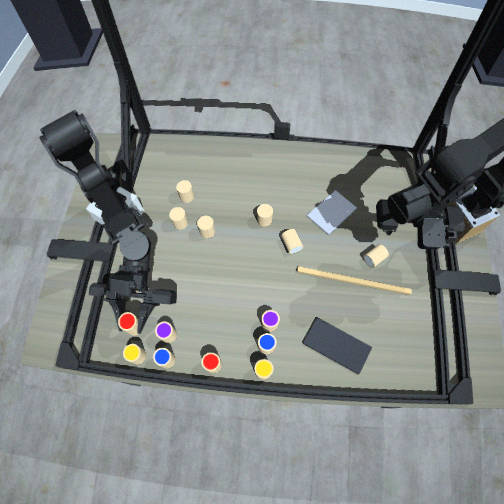

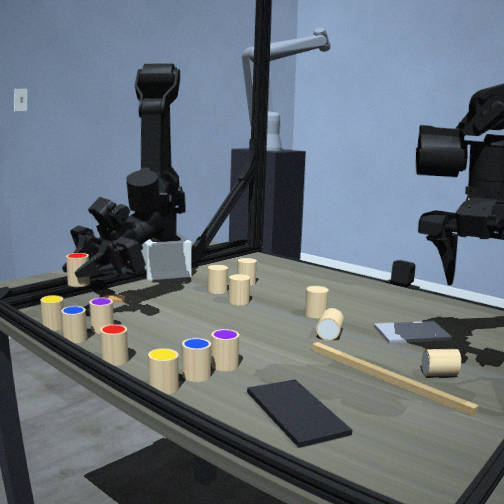

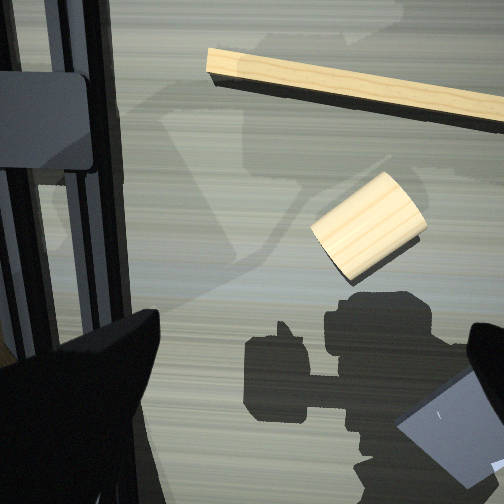

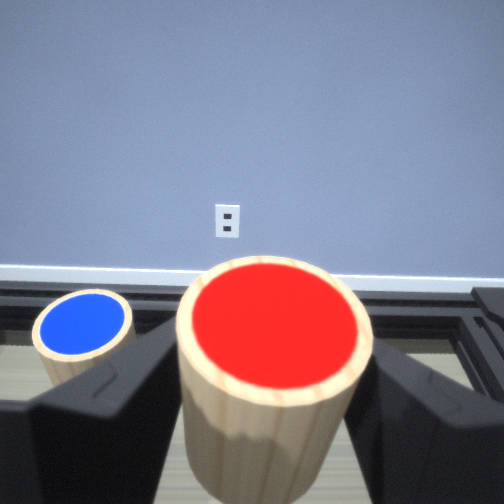

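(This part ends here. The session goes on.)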